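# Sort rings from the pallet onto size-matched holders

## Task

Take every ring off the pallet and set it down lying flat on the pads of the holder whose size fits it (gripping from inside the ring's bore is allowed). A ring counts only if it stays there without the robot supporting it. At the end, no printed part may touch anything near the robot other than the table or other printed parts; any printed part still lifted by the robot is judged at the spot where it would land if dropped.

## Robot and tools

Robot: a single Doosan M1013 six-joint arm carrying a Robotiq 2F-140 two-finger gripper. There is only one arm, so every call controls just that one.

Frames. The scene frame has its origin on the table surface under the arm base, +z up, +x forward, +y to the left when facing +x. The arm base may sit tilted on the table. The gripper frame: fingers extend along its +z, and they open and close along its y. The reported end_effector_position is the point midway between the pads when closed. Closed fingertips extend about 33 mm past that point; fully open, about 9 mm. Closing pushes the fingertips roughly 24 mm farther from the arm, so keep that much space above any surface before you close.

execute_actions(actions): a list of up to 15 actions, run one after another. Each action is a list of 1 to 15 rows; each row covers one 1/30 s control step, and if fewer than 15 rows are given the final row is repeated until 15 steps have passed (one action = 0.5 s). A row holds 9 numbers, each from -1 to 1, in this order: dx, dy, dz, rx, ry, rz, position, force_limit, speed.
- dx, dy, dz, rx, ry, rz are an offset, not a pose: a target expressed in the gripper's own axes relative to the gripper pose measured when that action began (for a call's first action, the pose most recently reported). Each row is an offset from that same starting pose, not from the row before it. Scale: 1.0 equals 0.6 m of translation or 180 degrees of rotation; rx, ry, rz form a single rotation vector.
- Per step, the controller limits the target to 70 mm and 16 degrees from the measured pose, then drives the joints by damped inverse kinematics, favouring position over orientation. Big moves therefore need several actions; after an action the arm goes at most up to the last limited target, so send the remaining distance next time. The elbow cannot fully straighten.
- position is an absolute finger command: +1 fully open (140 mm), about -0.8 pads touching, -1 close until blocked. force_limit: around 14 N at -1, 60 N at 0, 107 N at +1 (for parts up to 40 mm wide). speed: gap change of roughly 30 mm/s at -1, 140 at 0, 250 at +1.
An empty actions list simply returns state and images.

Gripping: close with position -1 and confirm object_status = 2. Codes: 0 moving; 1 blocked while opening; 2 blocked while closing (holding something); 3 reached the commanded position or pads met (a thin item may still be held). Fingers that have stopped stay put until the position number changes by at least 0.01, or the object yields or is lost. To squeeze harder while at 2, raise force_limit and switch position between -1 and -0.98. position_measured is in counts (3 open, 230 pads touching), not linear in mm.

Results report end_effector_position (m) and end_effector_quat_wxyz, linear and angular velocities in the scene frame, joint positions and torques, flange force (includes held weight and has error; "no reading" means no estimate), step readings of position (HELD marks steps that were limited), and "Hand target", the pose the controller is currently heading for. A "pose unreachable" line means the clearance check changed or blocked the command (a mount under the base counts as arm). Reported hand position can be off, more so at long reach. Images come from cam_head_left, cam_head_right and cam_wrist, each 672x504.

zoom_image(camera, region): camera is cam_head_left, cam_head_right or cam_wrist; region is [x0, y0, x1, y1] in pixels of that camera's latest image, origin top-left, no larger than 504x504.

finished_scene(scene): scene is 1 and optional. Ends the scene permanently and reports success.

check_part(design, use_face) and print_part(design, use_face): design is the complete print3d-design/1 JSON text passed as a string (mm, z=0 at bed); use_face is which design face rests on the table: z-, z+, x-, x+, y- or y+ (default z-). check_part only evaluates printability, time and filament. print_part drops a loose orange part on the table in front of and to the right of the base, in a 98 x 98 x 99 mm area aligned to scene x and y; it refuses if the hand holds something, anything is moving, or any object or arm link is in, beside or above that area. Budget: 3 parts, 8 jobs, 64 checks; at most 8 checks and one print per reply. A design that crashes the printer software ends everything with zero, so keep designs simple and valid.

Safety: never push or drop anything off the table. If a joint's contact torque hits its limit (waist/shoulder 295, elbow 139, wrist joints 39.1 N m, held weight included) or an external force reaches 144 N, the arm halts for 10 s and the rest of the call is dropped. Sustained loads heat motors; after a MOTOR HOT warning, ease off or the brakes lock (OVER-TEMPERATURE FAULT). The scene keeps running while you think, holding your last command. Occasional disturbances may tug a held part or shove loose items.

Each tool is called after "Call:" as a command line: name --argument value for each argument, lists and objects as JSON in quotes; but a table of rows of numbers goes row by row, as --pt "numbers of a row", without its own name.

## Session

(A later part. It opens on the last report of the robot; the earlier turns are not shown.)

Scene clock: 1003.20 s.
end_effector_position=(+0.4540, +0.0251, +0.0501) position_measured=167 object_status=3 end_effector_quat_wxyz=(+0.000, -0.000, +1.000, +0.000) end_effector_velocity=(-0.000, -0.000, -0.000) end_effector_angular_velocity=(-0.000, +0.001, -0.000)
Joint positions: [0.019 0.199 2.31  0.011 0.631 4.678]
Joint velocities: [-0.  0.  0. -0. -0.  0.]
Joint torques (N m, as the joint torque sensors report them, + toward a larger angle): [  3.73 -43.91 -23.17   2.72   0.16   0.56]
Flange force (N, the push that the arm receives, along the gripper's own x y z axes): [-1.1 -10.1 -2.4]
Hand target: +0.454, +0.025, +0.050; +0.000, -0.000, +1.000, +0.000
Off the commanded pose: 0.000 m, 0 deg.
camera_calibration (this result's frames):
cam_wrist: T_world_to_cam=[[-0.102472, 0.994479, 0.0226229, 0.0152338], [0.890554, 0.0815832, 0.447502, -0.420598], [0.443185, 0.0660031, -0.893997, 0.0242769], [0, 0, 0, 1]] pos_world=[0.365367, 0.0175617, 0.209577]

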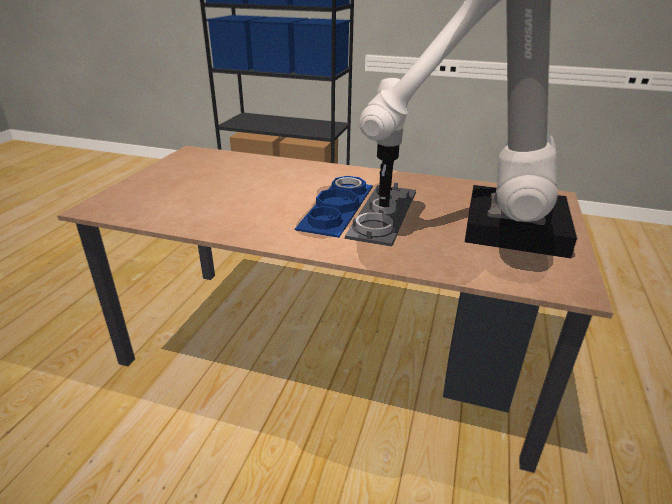

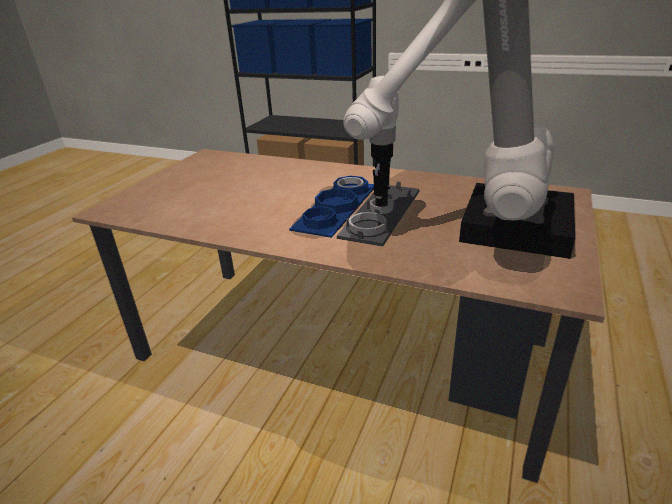

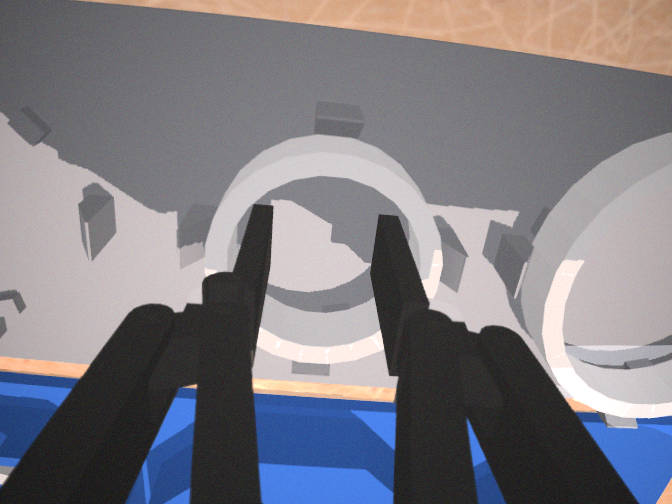

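Call:
execute_actions --actions '[[[0,0,-0.0022,0,0,0,-0.3,0.0,-0.7],[0,0,-0.0081,0,0,0,-0.3,0.0,-0.7],[0,0,-0.0163,0,0,0,-0.3,0.0,-0.7],[0,0,-0.0258,0,0,0,-0.3,0.0,-0.7],[0,0,-0.0353,0,0,0,-0.3,0.0,-0.7],[0,0,-0.0436,0,0,0,-0.3,0.0,-0.7],[-0.0025,-0.0022,-0.0494,0,0,0,-0.3,0.0,-0.7],[-0.0101,-0.0087,-0.0520,0,0,0,-0.3,0.0,-0.7],[-0.0227,-0.0196,-0.0530,0,0,0,-0.3,0.0,-0.7],[-0.0378,-0.0327,-0.0530,0,0,0,-0.3,0.0,-0.7],[-0.0554,-0.0480,-0.0530,0,0,0,-0.3,0.0,-0.7],[-0.0731,-0.0633,-0.0530,0,0,0,-0.3,0.0,-0.7],[-0.0907,-0.0786,-0.0530,0,0,0,-0.3,0.0,-0.7],[-0.1084,-0.0938,-0.0530,0,0,0,-0.3,0.0,-0.7],[-0.1260,-0.1091,-0.0530,0,0,0,-0.3,0.0,-0.7]]]'

Scene clock: 1028.03 s.
end_effector_position=(+0.5031, -0.0186, +0.0827) position_measured=167 object_status=3 end_effector_quat_wxyz=(+0.001, +0.000, +1.000, -0.001) end_effector_velocity=(+0.297, -0.264, +0.004) end_effector_angular_velocity=(-0.009, -0.007, -0.007)
Joint positions: [-0.065  0.21   2.203  0.007  0.726  4.6  ]
Joint velocities: [-0.455  0.403 -0.55  -0.012  0.141 -0.438]
Joint torques (N m, as the joint torque sensors report them, + toward a larger angle): [ -1.42 -43.96 -28.57   3.44   0.06   1.18]
Flange force (N, the push that the arm receives, along the gripper's own x y z axes): [1.4 -4.7 -1.8]
Hand target: +0.527, -0.040, +0.083; +0.001, +0.001, +1.000, -0.001
Off the commanded pose: 0.034 m, 0 deg.
Step readings (end_effector_position):
0: (+0.4540, +0.0251, +0.0501)
1: (+0.4540, +0.0251, +0.0502)
2: (+0.4536, +0.0251, +0.0509)
4: (+0.4536, +0.0252, +0.0563)
8: (+0.4548, +0.0246, +0.0758)
15: end_effector_position above
camera_calibration (this result's frames):
cam_wrist: T_world_to_cam=[[-0.101633, 0.994619, 0.0201, 0.0627211], [0.890023, 0.0818816, 0.448503, -0.475058], [0.444444, 0.0634723, -0.893555, 0.0338032], [0, 0, 0, 1]] pos_world=[0.414163, -0.0256306, 0.242009]

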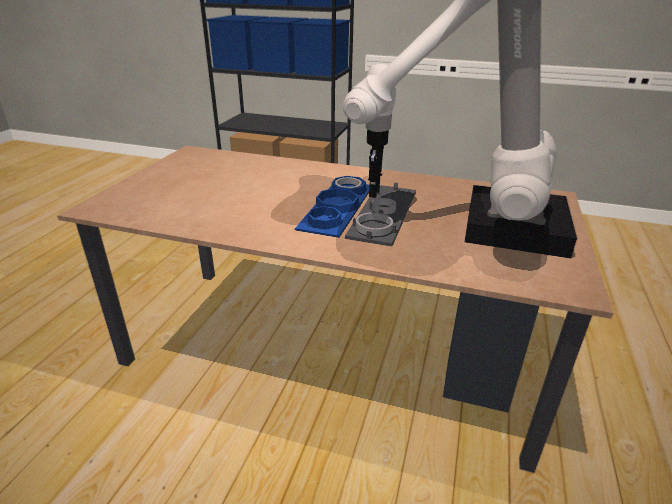

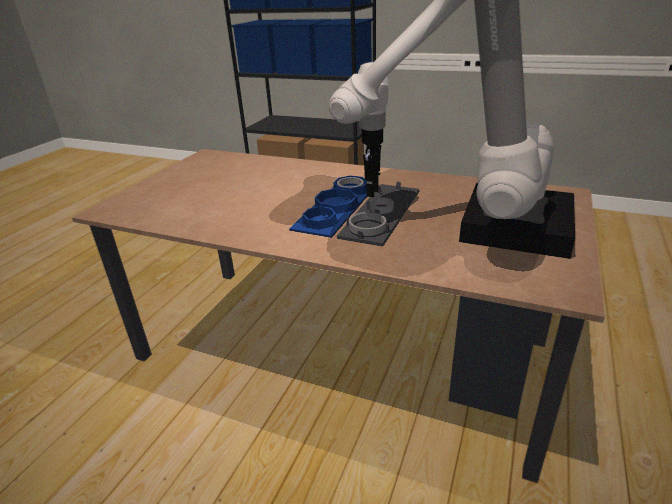

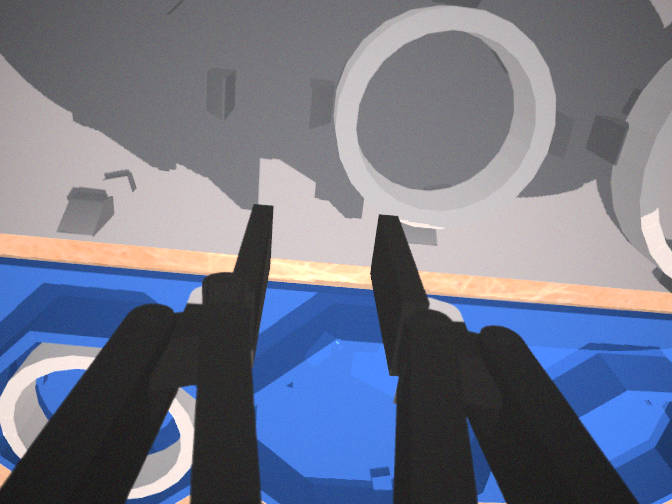

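Call:
execute_actions --actions '[]'

Scene clock: 1031.43 s.
end_effector_position=(+0.5271, -0.0404, +0.0827) position_measured=167 object_status=3 end_effector_quat_wxyz=(+0.001, +0.001, +1.000, -0.001) end_effector_velocity=(-0.001, +0.000, -0.000) end_effector_angular_velocity=(+0.000, +0.001, -0.002)
Joint positions: [-0.101  0.244  2.158  0.006  0.738  4.565]
Joint velocities: [-0.    -0.001  0.001  0.     0.     0.001]
Joint torques (N m, as the joint torque sensors report them, + toward a larger angle): [  2.58 -51.1  -26.25   3.05   0.39   0.35]
Flange force (N, the push that the arm receives, along the gripper's own x y z axes): [0.4 -6.2 -3.4]
Hand target: +0.527, -0.040, +0.083; +0.001, +0.001, +1.000, -0.001
Off the commanded pose: 0.003 m, 0 deg.
camera_calibration (this result's frames):
cam_wrist: T_world_to_cam=[[-0.101376, 0.994656, 0.0195345, 0.0868153], [0.889889, 0.0818849, 0.448769, -0.494639], [0.444771, 0.0628781, -0.893434, 0.024376], [0, 0, 0, 1]] pos_world=[0.438133, -0.0473807, 0.242061]

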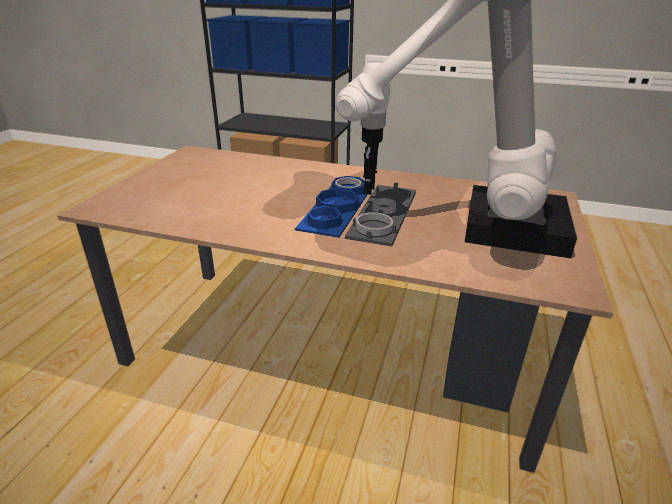

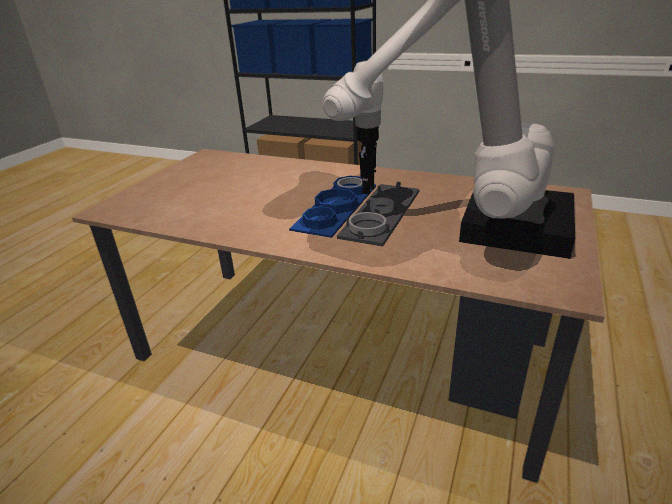

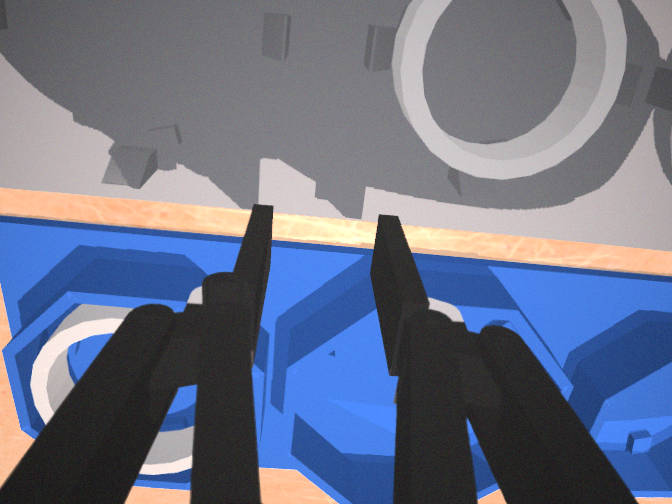

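Call:
execute_actions --actions '[[[-0.0038,-0.0032,0.0002,-0.0001,0.0001,0,-0.3,0.0,-0.7],[-0.0127,-0.0108,0.0006,-0.0003,0.0002,-0.0001,-0.3,0.0,-0.7],[-0.0268,-0.0226,0.0013,-0.0005,0.0003,-0.0002,-0.3,0.0,-0.7],[-0.0433,-0.0366,0.0021,-0.0007,0.0004,-0.0003,-0.3,0.0,-0.7],[-0.0612,-0.0516,0.003,-0.0008,0.0005,-0.0003,-0.3,0.0,-0.7],[-0.0790,-0.0667,0.0038,-0.00093,0.00054,-0.00036,-0.3,0.0,-0.7],[-0.0968,-0.0818,0.0047,-0.00093,0.00054,-0.00036,-0.3,0.0,-0.7],[-0.1147,-0.0968,0.0056,-0.00093,0.00054,-0.00036,-0.3,0.0,-0.7],[-0.1325,-0.1119,0.0064,-0.00093,0.00054,-0.00036,-0.3,0.0,-0.7],[-0.1491,-0.1259,0.0073,-0.00093,0.00054,-0.00036,-0.3,0.0,-0.7],[-0.1618,-0.1366,0.0079,-0.00093,0.00054,-0.00036,-0.3,0.0,-0.7],[-0.1707,-0.1441,0.0083,-0.00093,0.00054,-0.00036,-0.3,0.0,-0.7],[-0.1752,-0.1479,0.0085,-0.00093,0.00054,-0.00036,-0.3,0.0,-0.7],[-0.1767,-0.1492,0.0086,-0.00093,0.00054,-0.00036,-0.3,0.0,-0.7],[-0.1767,-0.1492,0.0086,-0.00093,0.00054,-0.00036,-0.3,0.0,-0.7]]]'

Scene clock: 1047.00 s.
end_effector_position=(+0.6303, -0.1284, +0.0781) position_measured=167 object_status=3 end_effector_quat_wxyz=(+0.001, +0.000, +1.000, -0.000) end_effector_velocity=(+0.098, -0.069, -0.011) end_effector_angular_velocity=(+0.018, +0.017, +0.001)
Joint positions: [-0.214  0.397  1.941  0.008  0.803  4.449]
Joint velocities: [-0.071  0.159 -0.226  0.017  0.088 -0.083]
Joint torques (N m, as the joint torque sensors report them, + toward a larger angle): [ 15.76 -83.43 -21.87   2.84   1.03   0.52]
Flange force (N, the push that the arm receives, along the gripper's own x y z axes): [6.6 -4.4 -3.1]
Hand target: +0.633, -0.130, +0.078; +0.000, +0.000, +1.000, -0.000
Off the commanded pose: 0.003 m, 0 deg.
Step readings (end_effector_position):
0: (+0.5271, -0.0404, +0.0827)
1: (+0.5273, -0.0406, +0.0827)
2: (+0.5287, -0.0417, +0.0827)
4: (+0.5369, -0.0487, +0.0824)
8: (+0.5704, -0.0781, +0.0813)
15: end_effector_position above
camera_calibration (this result's frames):
cam_wrist: T_world_to_cam=[[-0.10203, 0.994545, 0.0216821, 0.185115], [0.890216, 0.0815565, 0.448178, -0.577442], [0.443965, 0.0650296, -0.893681, -0.0193173], [0, 0, 0, 1]] pos_world=[0.541512, -0.135754, 0.23752]

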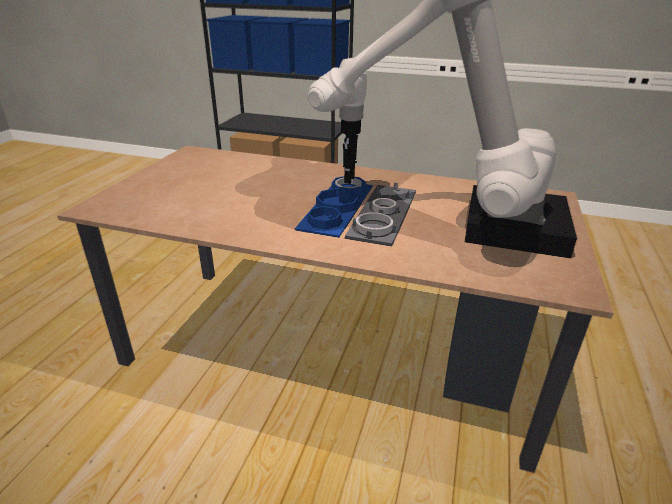

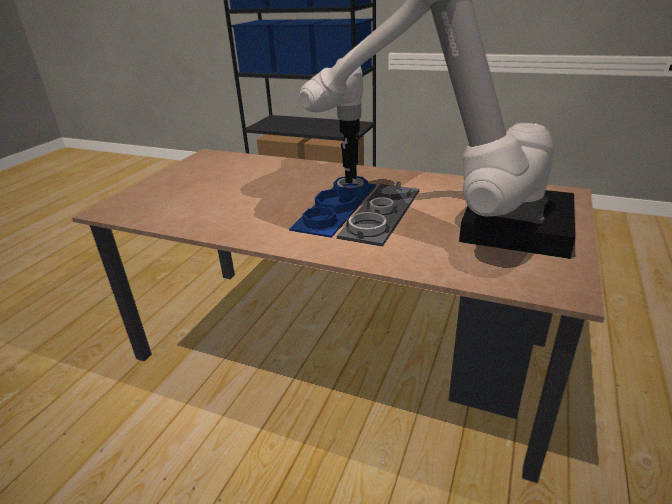

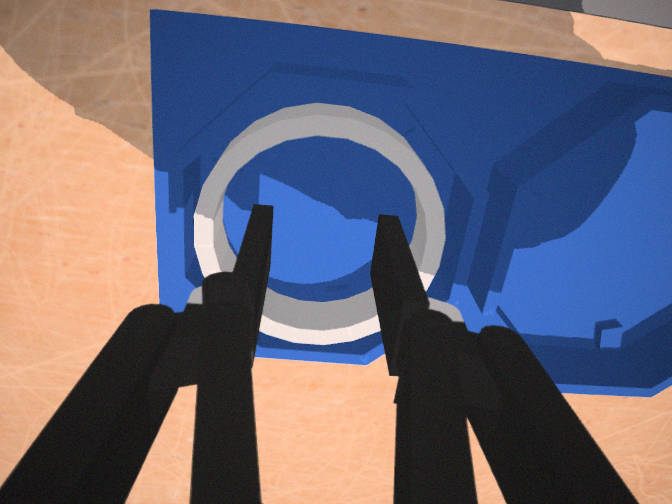

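Call:
execute_actions --actions '[]'

Call:
zoom_image --camera "cam_wrist" --region '[265, 90, 385, 160]'

Call:
zoom_image --camera "cam_wrist" --region '[185, 170, 265, 280]'

Call:
zoom_image --camera "cam_wrist" --region '[385, 175, 465, 285]'

Call:
zoom_image --camera "cam_wrist" --region '[262, 280, 382, 350]'

Scene clock: 1050.90 s.
end_effector_position=(+0.6330, -0.1300, +0.0778) position_measured=167 object_status=3 end_effector_quat_wxyz=(+0.000, +0.000, +1.000, -0.000) end_effector_velocity=(-0.001, +0.001, -0.001) end_effector_angular_velocity=(+0.001, +0.001, -0.001)
Joint positions: [-0.216  0.401  1.935  0.009  0.806  4.447]
Joint velocities: [ 0.     0.     0.001  0.001 -0.     0.   ]
Joint torques (N m, as the joint torque sensors report them, + toward a larger angle): [  2.54 -67.21 -29.04   3.33   0.42   0.55]
Flange force (N, the push that the arm receives, along the gripper's own x y z axes): [3.6 -4.9 -3.6]
Hand target: +0.633, -0.130, +0.078; +0.000, +0.000, +1.000, -0.000
Off the commanded pose: 0.000 m, 0 deg.
camera_calibration (this result's frames):
cam_wrist: T_world_to_cam=[[-0.102407, 0.994489, 0.0224663, 0.187112], [0.890515, 0.0815893, 0.447579, -0.579698], [0.443279, 0.0658419, -0.893962, -0.0200895], [0, 0, 0, 1]] pos_world=[0.544297, -0.137461, 0.237298]

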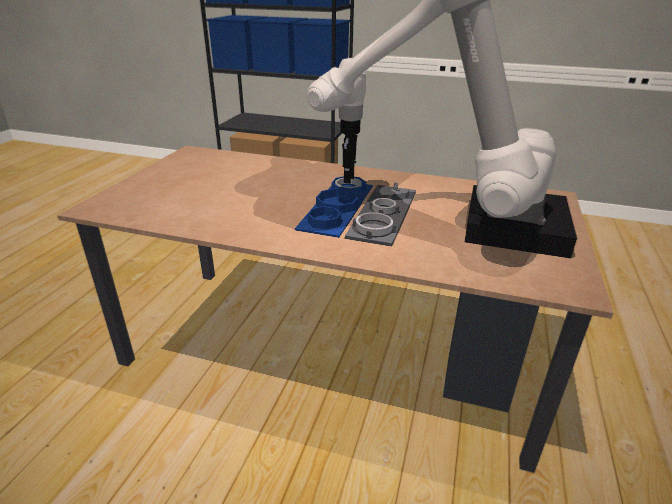

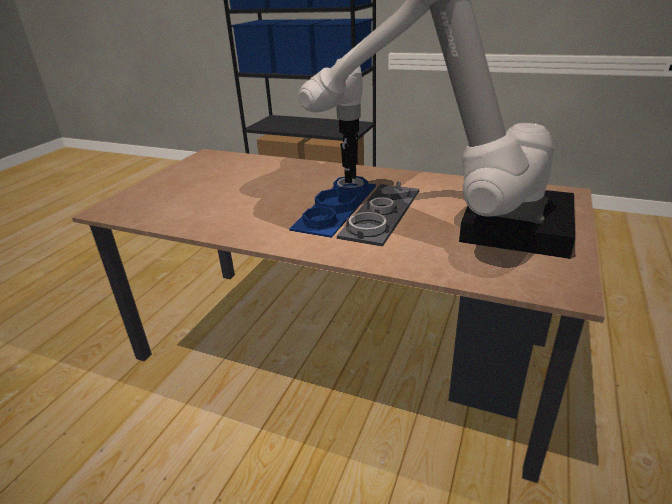

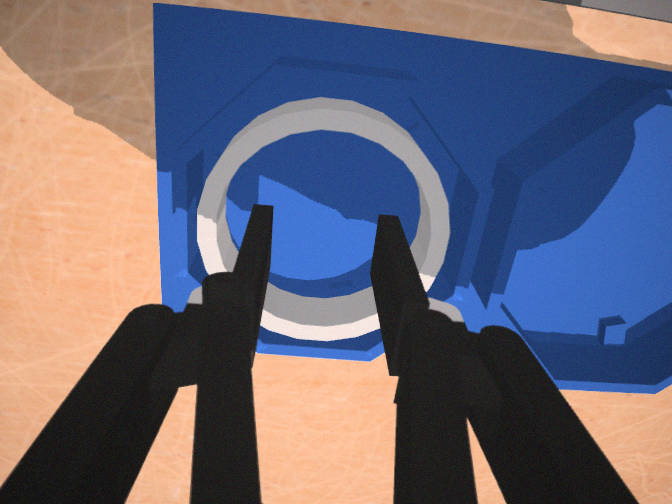

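Region (265, 90, 385, 160) of cam_wrist's 672x504 image, scaled by 4.200, with more detail than that image has; it fills the top 294 rows of this view, and the rest is white.

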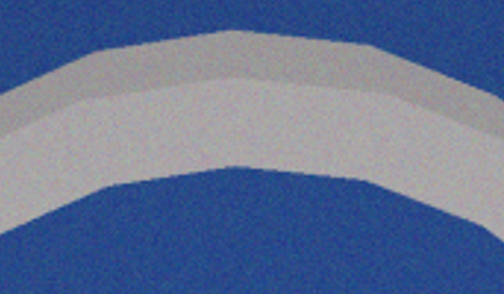

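Region (185, 170, 265, 280) of cam_wrist's 672x504 image, scaled by 4.582, with more detail than that image has; it fills the left 367 columns of this view, and the rest is white.

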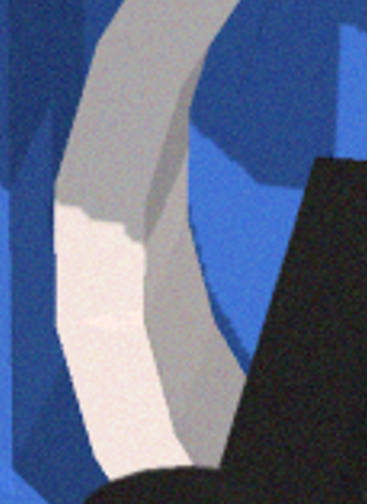

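Region (385, 175, 465, 285) of cam_wrist's 672x504 image, scaled by 4.582, with more detail than that image has; it fills the left 367 columns of this view, and the rest is white.

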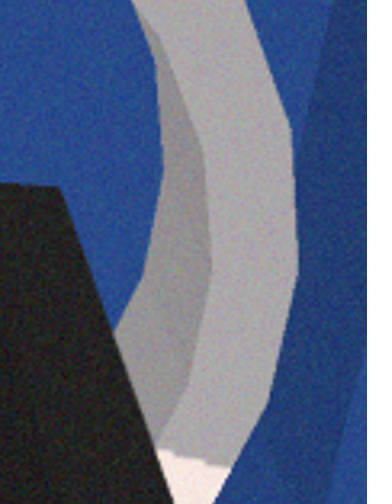

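Region (262, 280, 382, 350) of cam_wrist's 672x504 image, scaled by 4.200, with more detail than that image has; it fills the top 294 rows of this view, and the rest is white.

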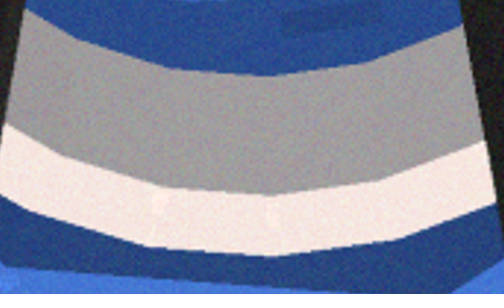

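Call:
execute_actions --actions '[[[-0.0007,0.0002,0.0016,0,0,0,-0.3,0.0,-0.7],[-0.0016,0.0005,0.0058,0,0,0,-0.3,0.0,-0.7],[-0.0025,0.0008,0.0120,0,0,0,-0.3,0.0,-0.7],[-0.003,0.001,0.0195,-0.00004,0.00003,0,-0.3,0.0,-0.7],[-0.003,0.001,0.0278,-0.00004,0.00003,0,-0.3,0.0,-0.7],[-0.003,0.001,0.0360,-0.00004,0.00003,0,-0.3,0.0,-0.7],[-0.003,0.001,0.0435,-0.00004,0.00003,0,-0.3,0.0,-0.7],[-0.003,0.001,0.0497,-0.00004,0.00003,0,0.35,0.6,-0.6],[-0.003,0.001,0.0539,-0.00004,0.00003,0,0.35,0.6,-0.6],[-0.003,0.001,0.0555,-0.00004,0.00003,0,0.35,0.6,-0.6]]]'

Scene clock: 1084.73 s.
end_effector_position=(+0.6348, -0.1294, +0.0446) position_measured=141 object_status=0 end_effector_quat_wxyz=(+0.000, +0.000, +1.000, +0.000) end_effector_velocity=(+0.000, -0.000, -0.000) end_effector_angular_velocity=(-0.000, -0.000, -0.000)
Joint positions: [-0.214  0.444  1.949  0.01   0.749  4.448]
Joint velocities: [-0.     0.001  0.     0.    -0.001 -0.   ]
Joint torques (N m, as the joint torque sensors report them, + toward a larger angle): [  1.38 -73.36 -27.6    3.56   0.18   0.39]
Flange force (N, the push that the arm receives, along the gripper's own x y z axes): [-1.0 -3.8 0.3]
Hand target: +0.635, -0.129, +0.045; +0.000, +0.000, +1.000, +0.000
Off the commanded pose: 0.000 m, 0 deg.
Step readings (end_effector_position):
0: (+0.6330, -0.1300, +0.0778)
1: (+0.6330, -0.1300, +0.0778)
2: (+0.6332, -0.1300, +0.0771)
4: (+0.6345, -0.1299, +0.0730)
8: (+0.6347, -0.1294, +0.0555)
15: end_effector_position above
camera_calibration (this result's frames):
cam_wrist: T_world_to_cam=[[-0.102241, 0.994503, 0.022593, 0.187339], [0.890518, 0.081382, 0.447609, -0.566534], [0.44331, 0.0658835, -0.893944, -0.0506626], [0, 0, 0, 1]] pos_world=[0.546122, -0.136866, 0.204064]

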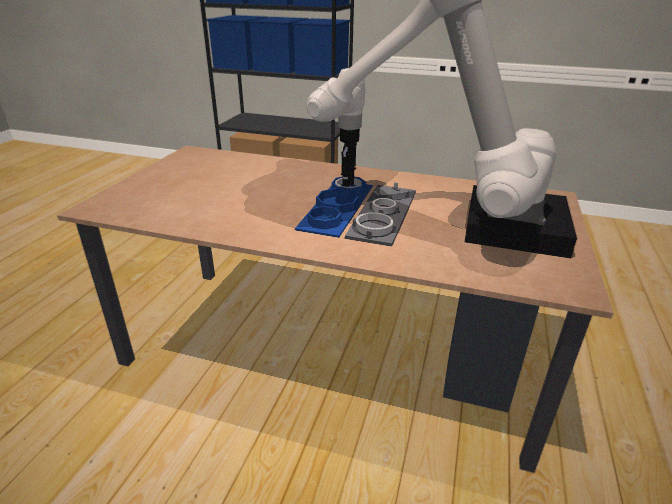

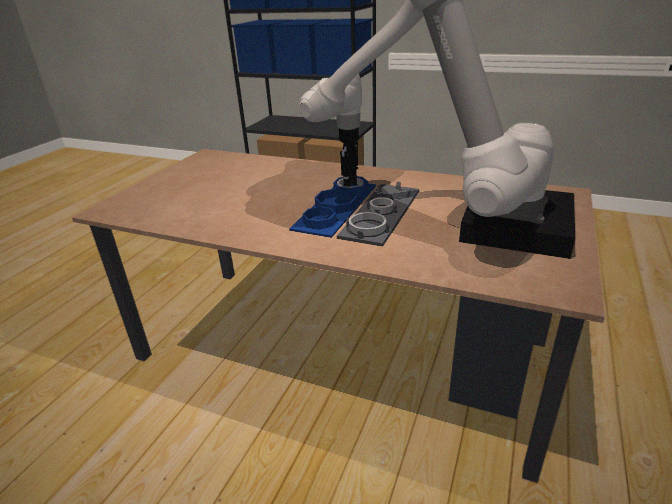

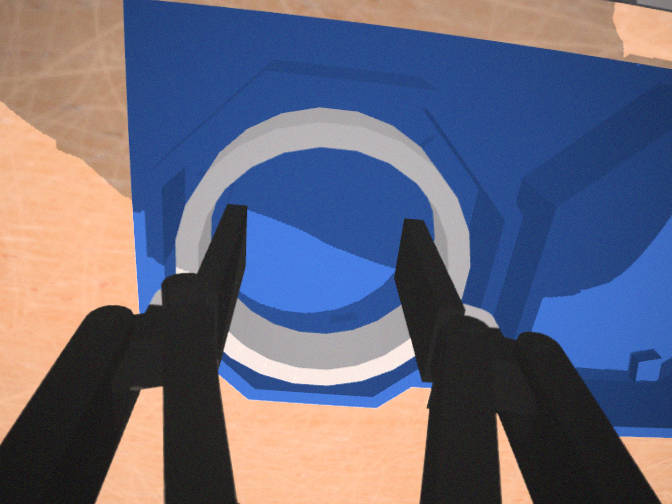

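Call:
execute_actions --actions '[]'

Call:
zoom_image --camera "cam_wrist" --region '[255, 95, 395, 175]'

Call:
zoom_image --camera "cam_wrist" --region '[255, 315, 395, 395]'

Scene clock: 1087.50 s.
end_effector_position=(+0.6348, -0.1294, +0.0445) position_measured=115 object_status=1 end_effector_quat_wxyz=(+0.000, +0.000, +1.000, +0.000) end_effector_velocity=(+0.000, -0.000, +0.000) end_effector_angular_velocity=(-0.000, -0.000, -0.000)
Joint positions: [-0.214  0.444  1.949  0.01   0.749  4.448]
Joint velocities: [ 0.  0. -0.  0.  0.  0.]
Joint torques (N m, as the joint torque sensors report them, + toward a larger angle): [  2.75 -73.85 -29.35   3.27  -0.02   0.93]
Flange force (N, the push that the arm receives, along the gripper's own x y z axes): [2.4 -6.0 1.1]
Hand target: +0.635, -0.129, +0.045; +0.000, +0.000, +1.000, +0.000
Off the commanded pose: 0.000 m, 0 deg.
camera_calibration (this result's frames):
cam_wrist: T_world_to_cam=[[-0.102423, 0.994484, 0.0226142, 0.187417], [0.890551, 0.0815423, 0.447515, -0.566445], [0.443203, 0.0659749, -0.89399, -0.0506227], [0, 0, 0, 1]] pos_world=[0.54608, -0.136854, 0.203998]

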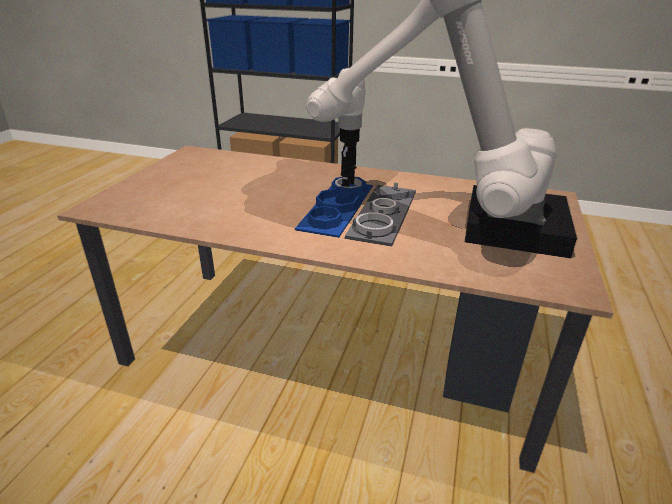

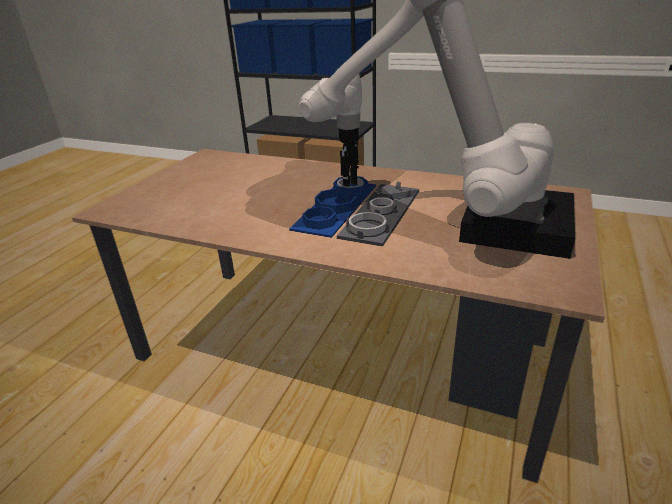

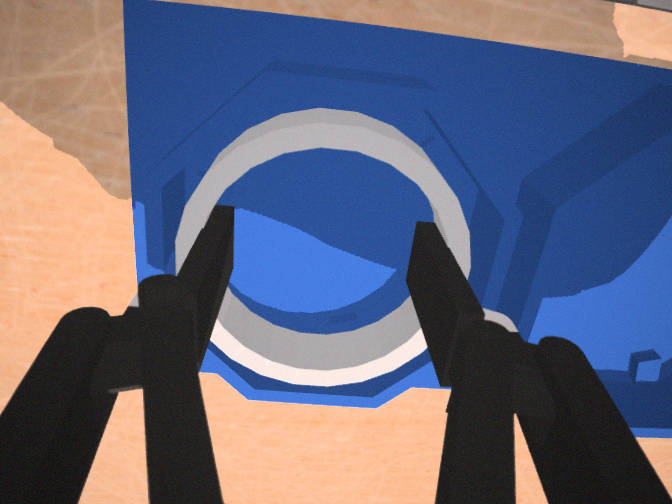

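Region (255, 95, 395, 175) of cam_wrist's 672x504 image, scaled by 3.600, with more detail than that image has; it fills the top 288 rows of this view, and the rest is white.

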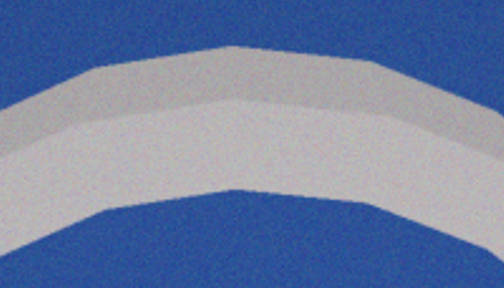

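Region (255, 315, 395, 395) of cam_wrist's 672x504 image, scaled by 3.600, with more detail than that image has; it fills the top 288 rows of this view, and the rest is white.

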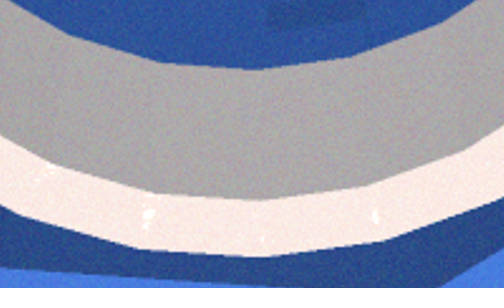

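Call:
execute_actions --actions '[[[0,0,-0.0021,0,0,0,0.35,0.6,-0.6],[0,0,-0.0077,0,0,0,0.35,0.6,-0.6],[0,0,-0.0158,0,0,0,0.35,0.6,-0.6],[0,0,-0.0254,0,0,0,0.35,0.6,-0.6],[0,0,-0.0356,0,0,0,0.35,0.6,-0.6],[0,0,-0.0452,0,0,0,0.35,0.6,-0.6],[0,0,-0.0533,0,0,0,0.35,0.6,-0.6],[0.0033,0.0001,-0.0589,0,0,0,0.35,0.6,-0.6],[0.0133,0.0003,-0.0615,0,0,0,0.35,0.6,-0.6],[0.030,0.0007,-0.0625,0,0,0,0.35,0.6,-0.6],[0.0517,0.0012,-0.0625,0,0,0,0.35,0.6,-0.6],[0.075,0.0018,-0.0625,0,0,0,0.35,0.6,-0.6],[0.100,0.0024,-0.0625,0,0,0,0.35,0.6,-0.6],[0.125,0.0029,-0.0625,0,0,0,0.35,0.6,-0.6],[0.150,0.0035,-0.0625,0,0,0,0.35,0.6,-0.6]]]'

Scene clock: 1121.97 s.
end_effector_position=(+0.5811, -0.1277, +0.0807) position_measured=115 object_status=1 end_effector_quat_wxyz=(-0.001, +0.000, +1.000, +0.000) end_effector_velocity=(-0.391, +0.013, -0.008) end_effector_angular_velocity=(-0.000, +0.018, -0.004)
Joint positions: [-0.234  0.334  2.032  0.009  0.778  4.429]
Joint velocities: [-0.156 -0.467  0.731 -0.006 -0.246 -0.15 ]
Joint torques (N m, as the joint torque sensors report them, + toward a larger angle): [  3.29 -69.54 -27.62   2.78   0.06   0.87]
Flange force (N, the push that the arm receives, along the gripper's own x y z axes): [1.4 -7.6 2.1]
Hand target: +0.547, -0.126, +0.080; -0.002, +0.000, +1.000, -0.000
Off the commanded pose: 0.036 m, 0 deg.
Step readings (end_effector_position):
0: (+0.6348, -0.1294, +0.0445)
1: (+0.6347, -0.1294, +0.0447)
2: (+0.6347, -0.1293, +0.0455)
4: (+0.6347, -0.1293, +0.0511)
8: (+0.6348, -0.1293, +0.0721)
15: end_effector_position above
camera_calibration (this result's frames):
cam_wrist: T_world_to_cam=[[-0.102201, 0.994502, 0.0228197, 0.179282], [0.89158, 0.0814023, 0.445486, -0.535475], [0.441179, 0.0658748, -0.894998, 0.00661975], [0, 0, 0, 1]] pos_world=[0.492822, -0.135144, 0.24038]

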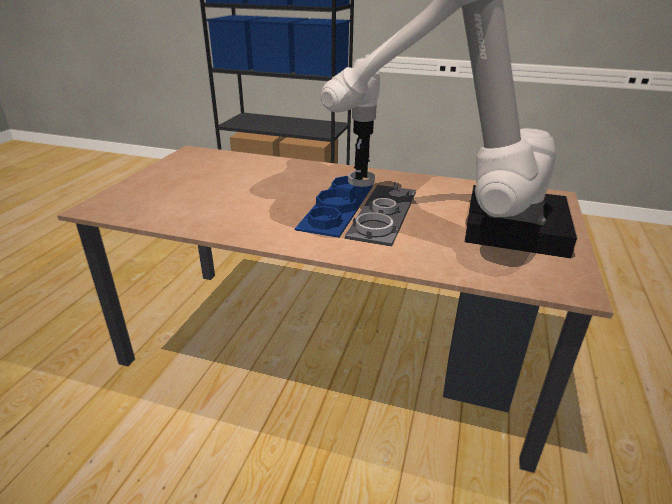

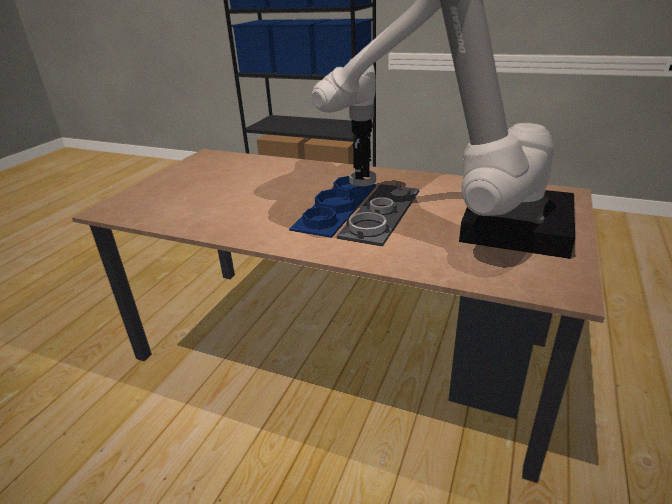

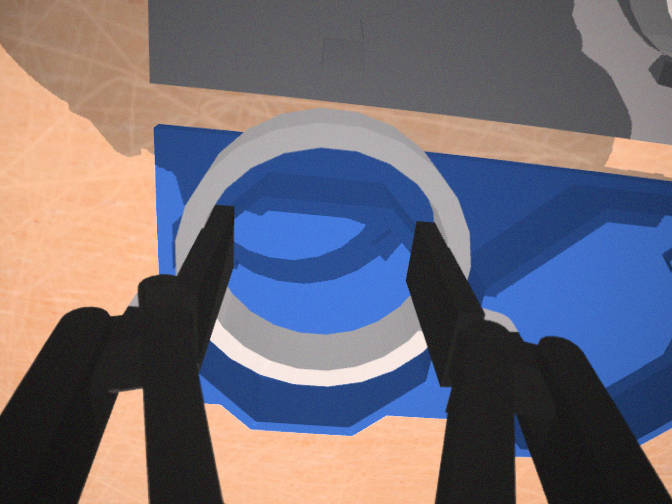

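Call:
execute_actions --actions '[]'

Scene clock: 1124.90 s.
end_effector_position=(+0.5467, -0.1264, +0.0799) position_measured=115 object_status=1 end_effector_quat_wxyz=(-0.002, +0.000, +1.000, -0.000) end_effector_velocity=(-0.000, +0.000, -0.000) end_effector_angular_velocity=(+0.001, +0.001, +0.000)
Joint positions: [-0.248  0.293  2.096  0.008  0.757  4.415]
Joint velocities: [ 0.     0.     0.001  0.     0.    -0.001]
Joint torques (N m, as the joint torque sensors report them, + toward a larger angle): [ -0.35 -57.07 -29.4    3.08   0.15   0.58]
Flange force (N, the push that the arm receives, along the gripper's own x y z axes): [3.5 -0.4 -0.3]
Hand target: +0.547, -0.126, +0.080; -0.002, +0.000, +1.000, -0.000
Off the commanded pose: 0.003 m, 0 deg.
camera_calibration (this result's frames):
cam_wrist: T_world_to_cam=[[-0.101919, 0.99453, 0.0228774, 0.174338], [0.892143, 0.0812038, 0.444395, -0.504792], [0.440107, 0.0657022, -0.895539, 0.0215545], [0, 0, 0, 1]] pos_world=[0.458629, -0.13381, 0.239642]

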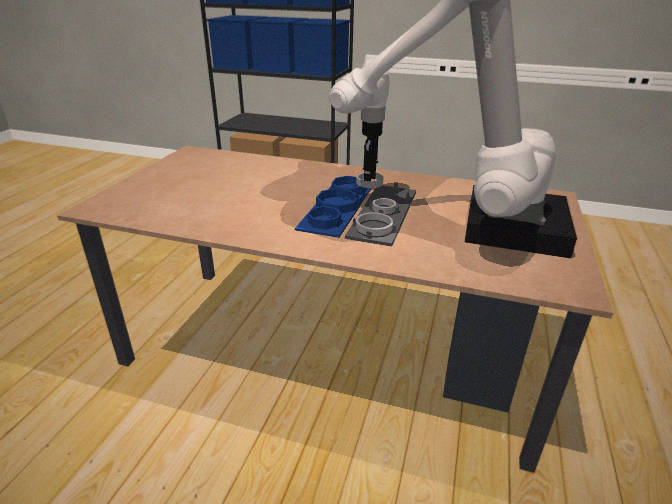

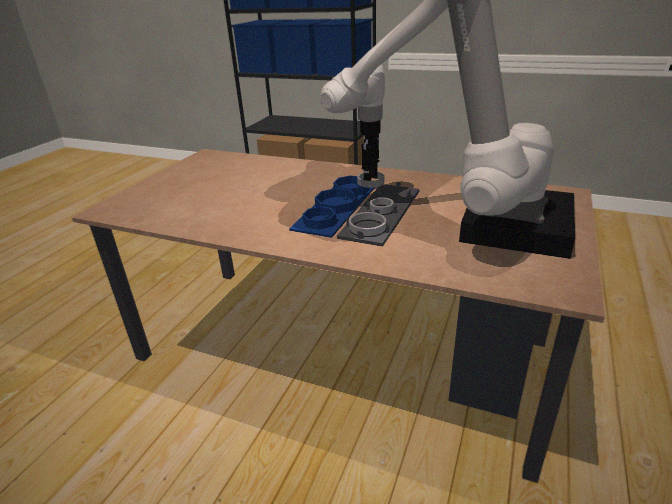

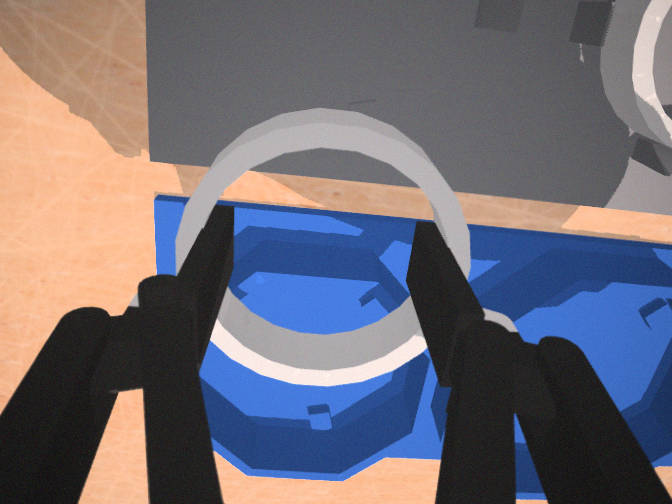

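Call:
execute_actions --actions '[[[0.0050,0.0001,0,0,-0.0002,0,0.35,0.6,-0.6],[0.0167,0.0002,0,0,-0.0004,0,0.35,0.6,-0.6],[0.0350,0.0005,0,0,-0.0006,-0.0001,0.35,0.6,-0.6],[0.0566,0.0008,0,0,-0.0008,-0.0001,0.35,0.6,-0.6],[0.0799,0.0011,0,0,-0.001,-0.0001,0.35,0.6,-0.6],[0.1033,0.0014,0,-0.00003,-0.00111,-0.00015,0.35,0.6,-0.6],[0.1249,0.0017,0,-0.00003,-0.00111,-0.00015,0.35,0.6,-0.6],[0.1416,0.0019,0.0015,-0.00003,-0.00111,-0.00015,0.35,0.6,-0.6],[0.1526,0.002,0.0045,-0.00003,-0.00111,-0.00015,0.35,0.6,-0.6],[0.15755,0.0021,0.0095,-0.00003,-0.00111,-0.00015,0.35,0.6,-0.6],[0.15755,0.0021,0.016,-0.00003,-0.00111,-0.00015,0.35,0.6,-0.6],[0.15755,0.0021,0.0228,-0.00003,-0.00111,-0.00015,0.35,0.6,-0.6],[0.15755,0.0021,0.0288,-0.00003,-0.00111,-0.00015,0.35,0.6,-0.6],[0.15755,0.0021,0.0323,-0.00003,-0.00111,-0.00015,0.35,0.6,-0.6],[0.15755,0.0021,0.0337,-0.00003,-0.00111,-0.00015,0.35,0.6,-0.6]]]'

Scene clock: 1154.00 s.
end_effector_position=(+0.4521, -0.1252, +0.0631) position_measured=115 object_status=1 end_effector_quat_wxyz=(+0.000, +0.000, +1.000, -0.000) end_effector_velocity=(-0.005, -0.000, -0.078) end_effector_angular_velocity=(+0.005, +0.006, +0.002)
Joint positions: [-0.304  0.198  2.276  0.01   0.668  4.356]
Joint velocities: [-0.006  0.127  0.055  0.007 -0.174 -0.014]
Joint torques (N m, as the joint torque sensors report them, + toward a larger angle): [  4.39 -54.   -31.47   3.28  -0.2    0.86]
Flange force (N, the push that the arm receives, along the gripper's own x y z axes): [6.2 -7.7 5.3]
Hand target: +0.452, -0.125, +0.060; +0.000, -0.000, +1.000, +0.000
Off the commanded pose: 0.003 m, 0 deg.
Step readings (end_effector_position):
0: (+0.5467, -0.1264, +0.0799)
1: (+0.5465, -0.1263, +0.0799)
2: (+0.5447, -0.1263, +0.0799)
4: (+0.5341, -0.1261, +0.0797)
8: (+0.4908, -0.1248, +0.0786)
15: end_effector_position above
camera_calibration (this result's frames):
cam_wrist: T_world_to_cam=[[-0.102368, 0.994492, 0.0225246, 0.164111], [0.890616, 0.0815422, 0.447385, -0.412489], [0.443084, 0.0658585, -0.894058, 0.0466706], [0, 0, 0, 1]] pos_world=[0.36349, -0.132646, 0.222571]

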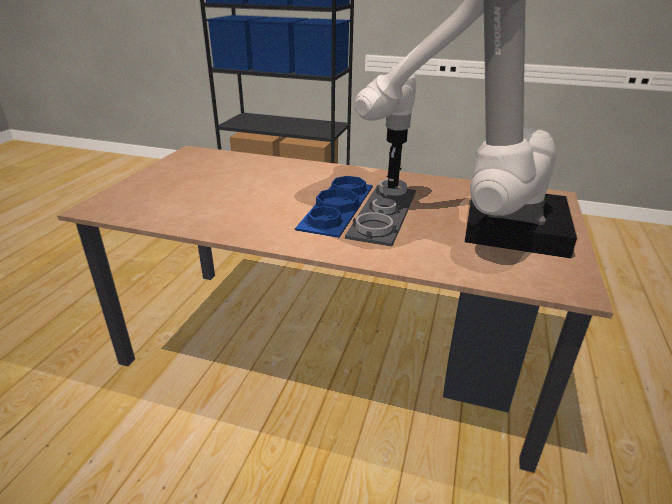

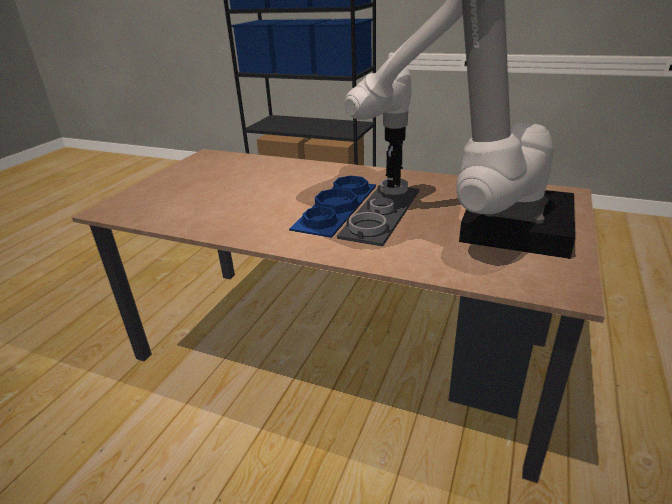

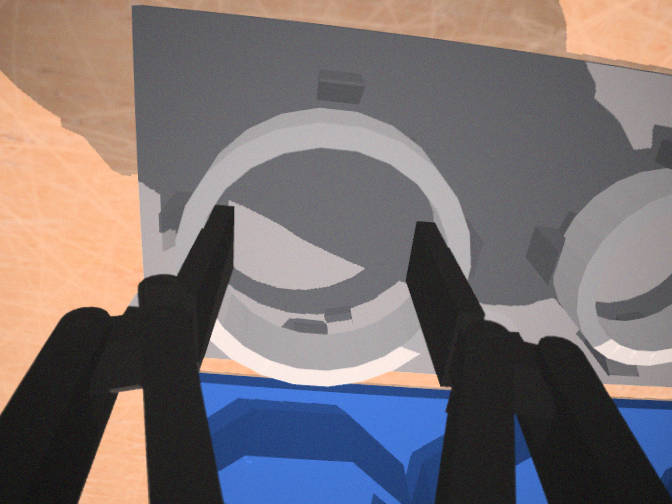

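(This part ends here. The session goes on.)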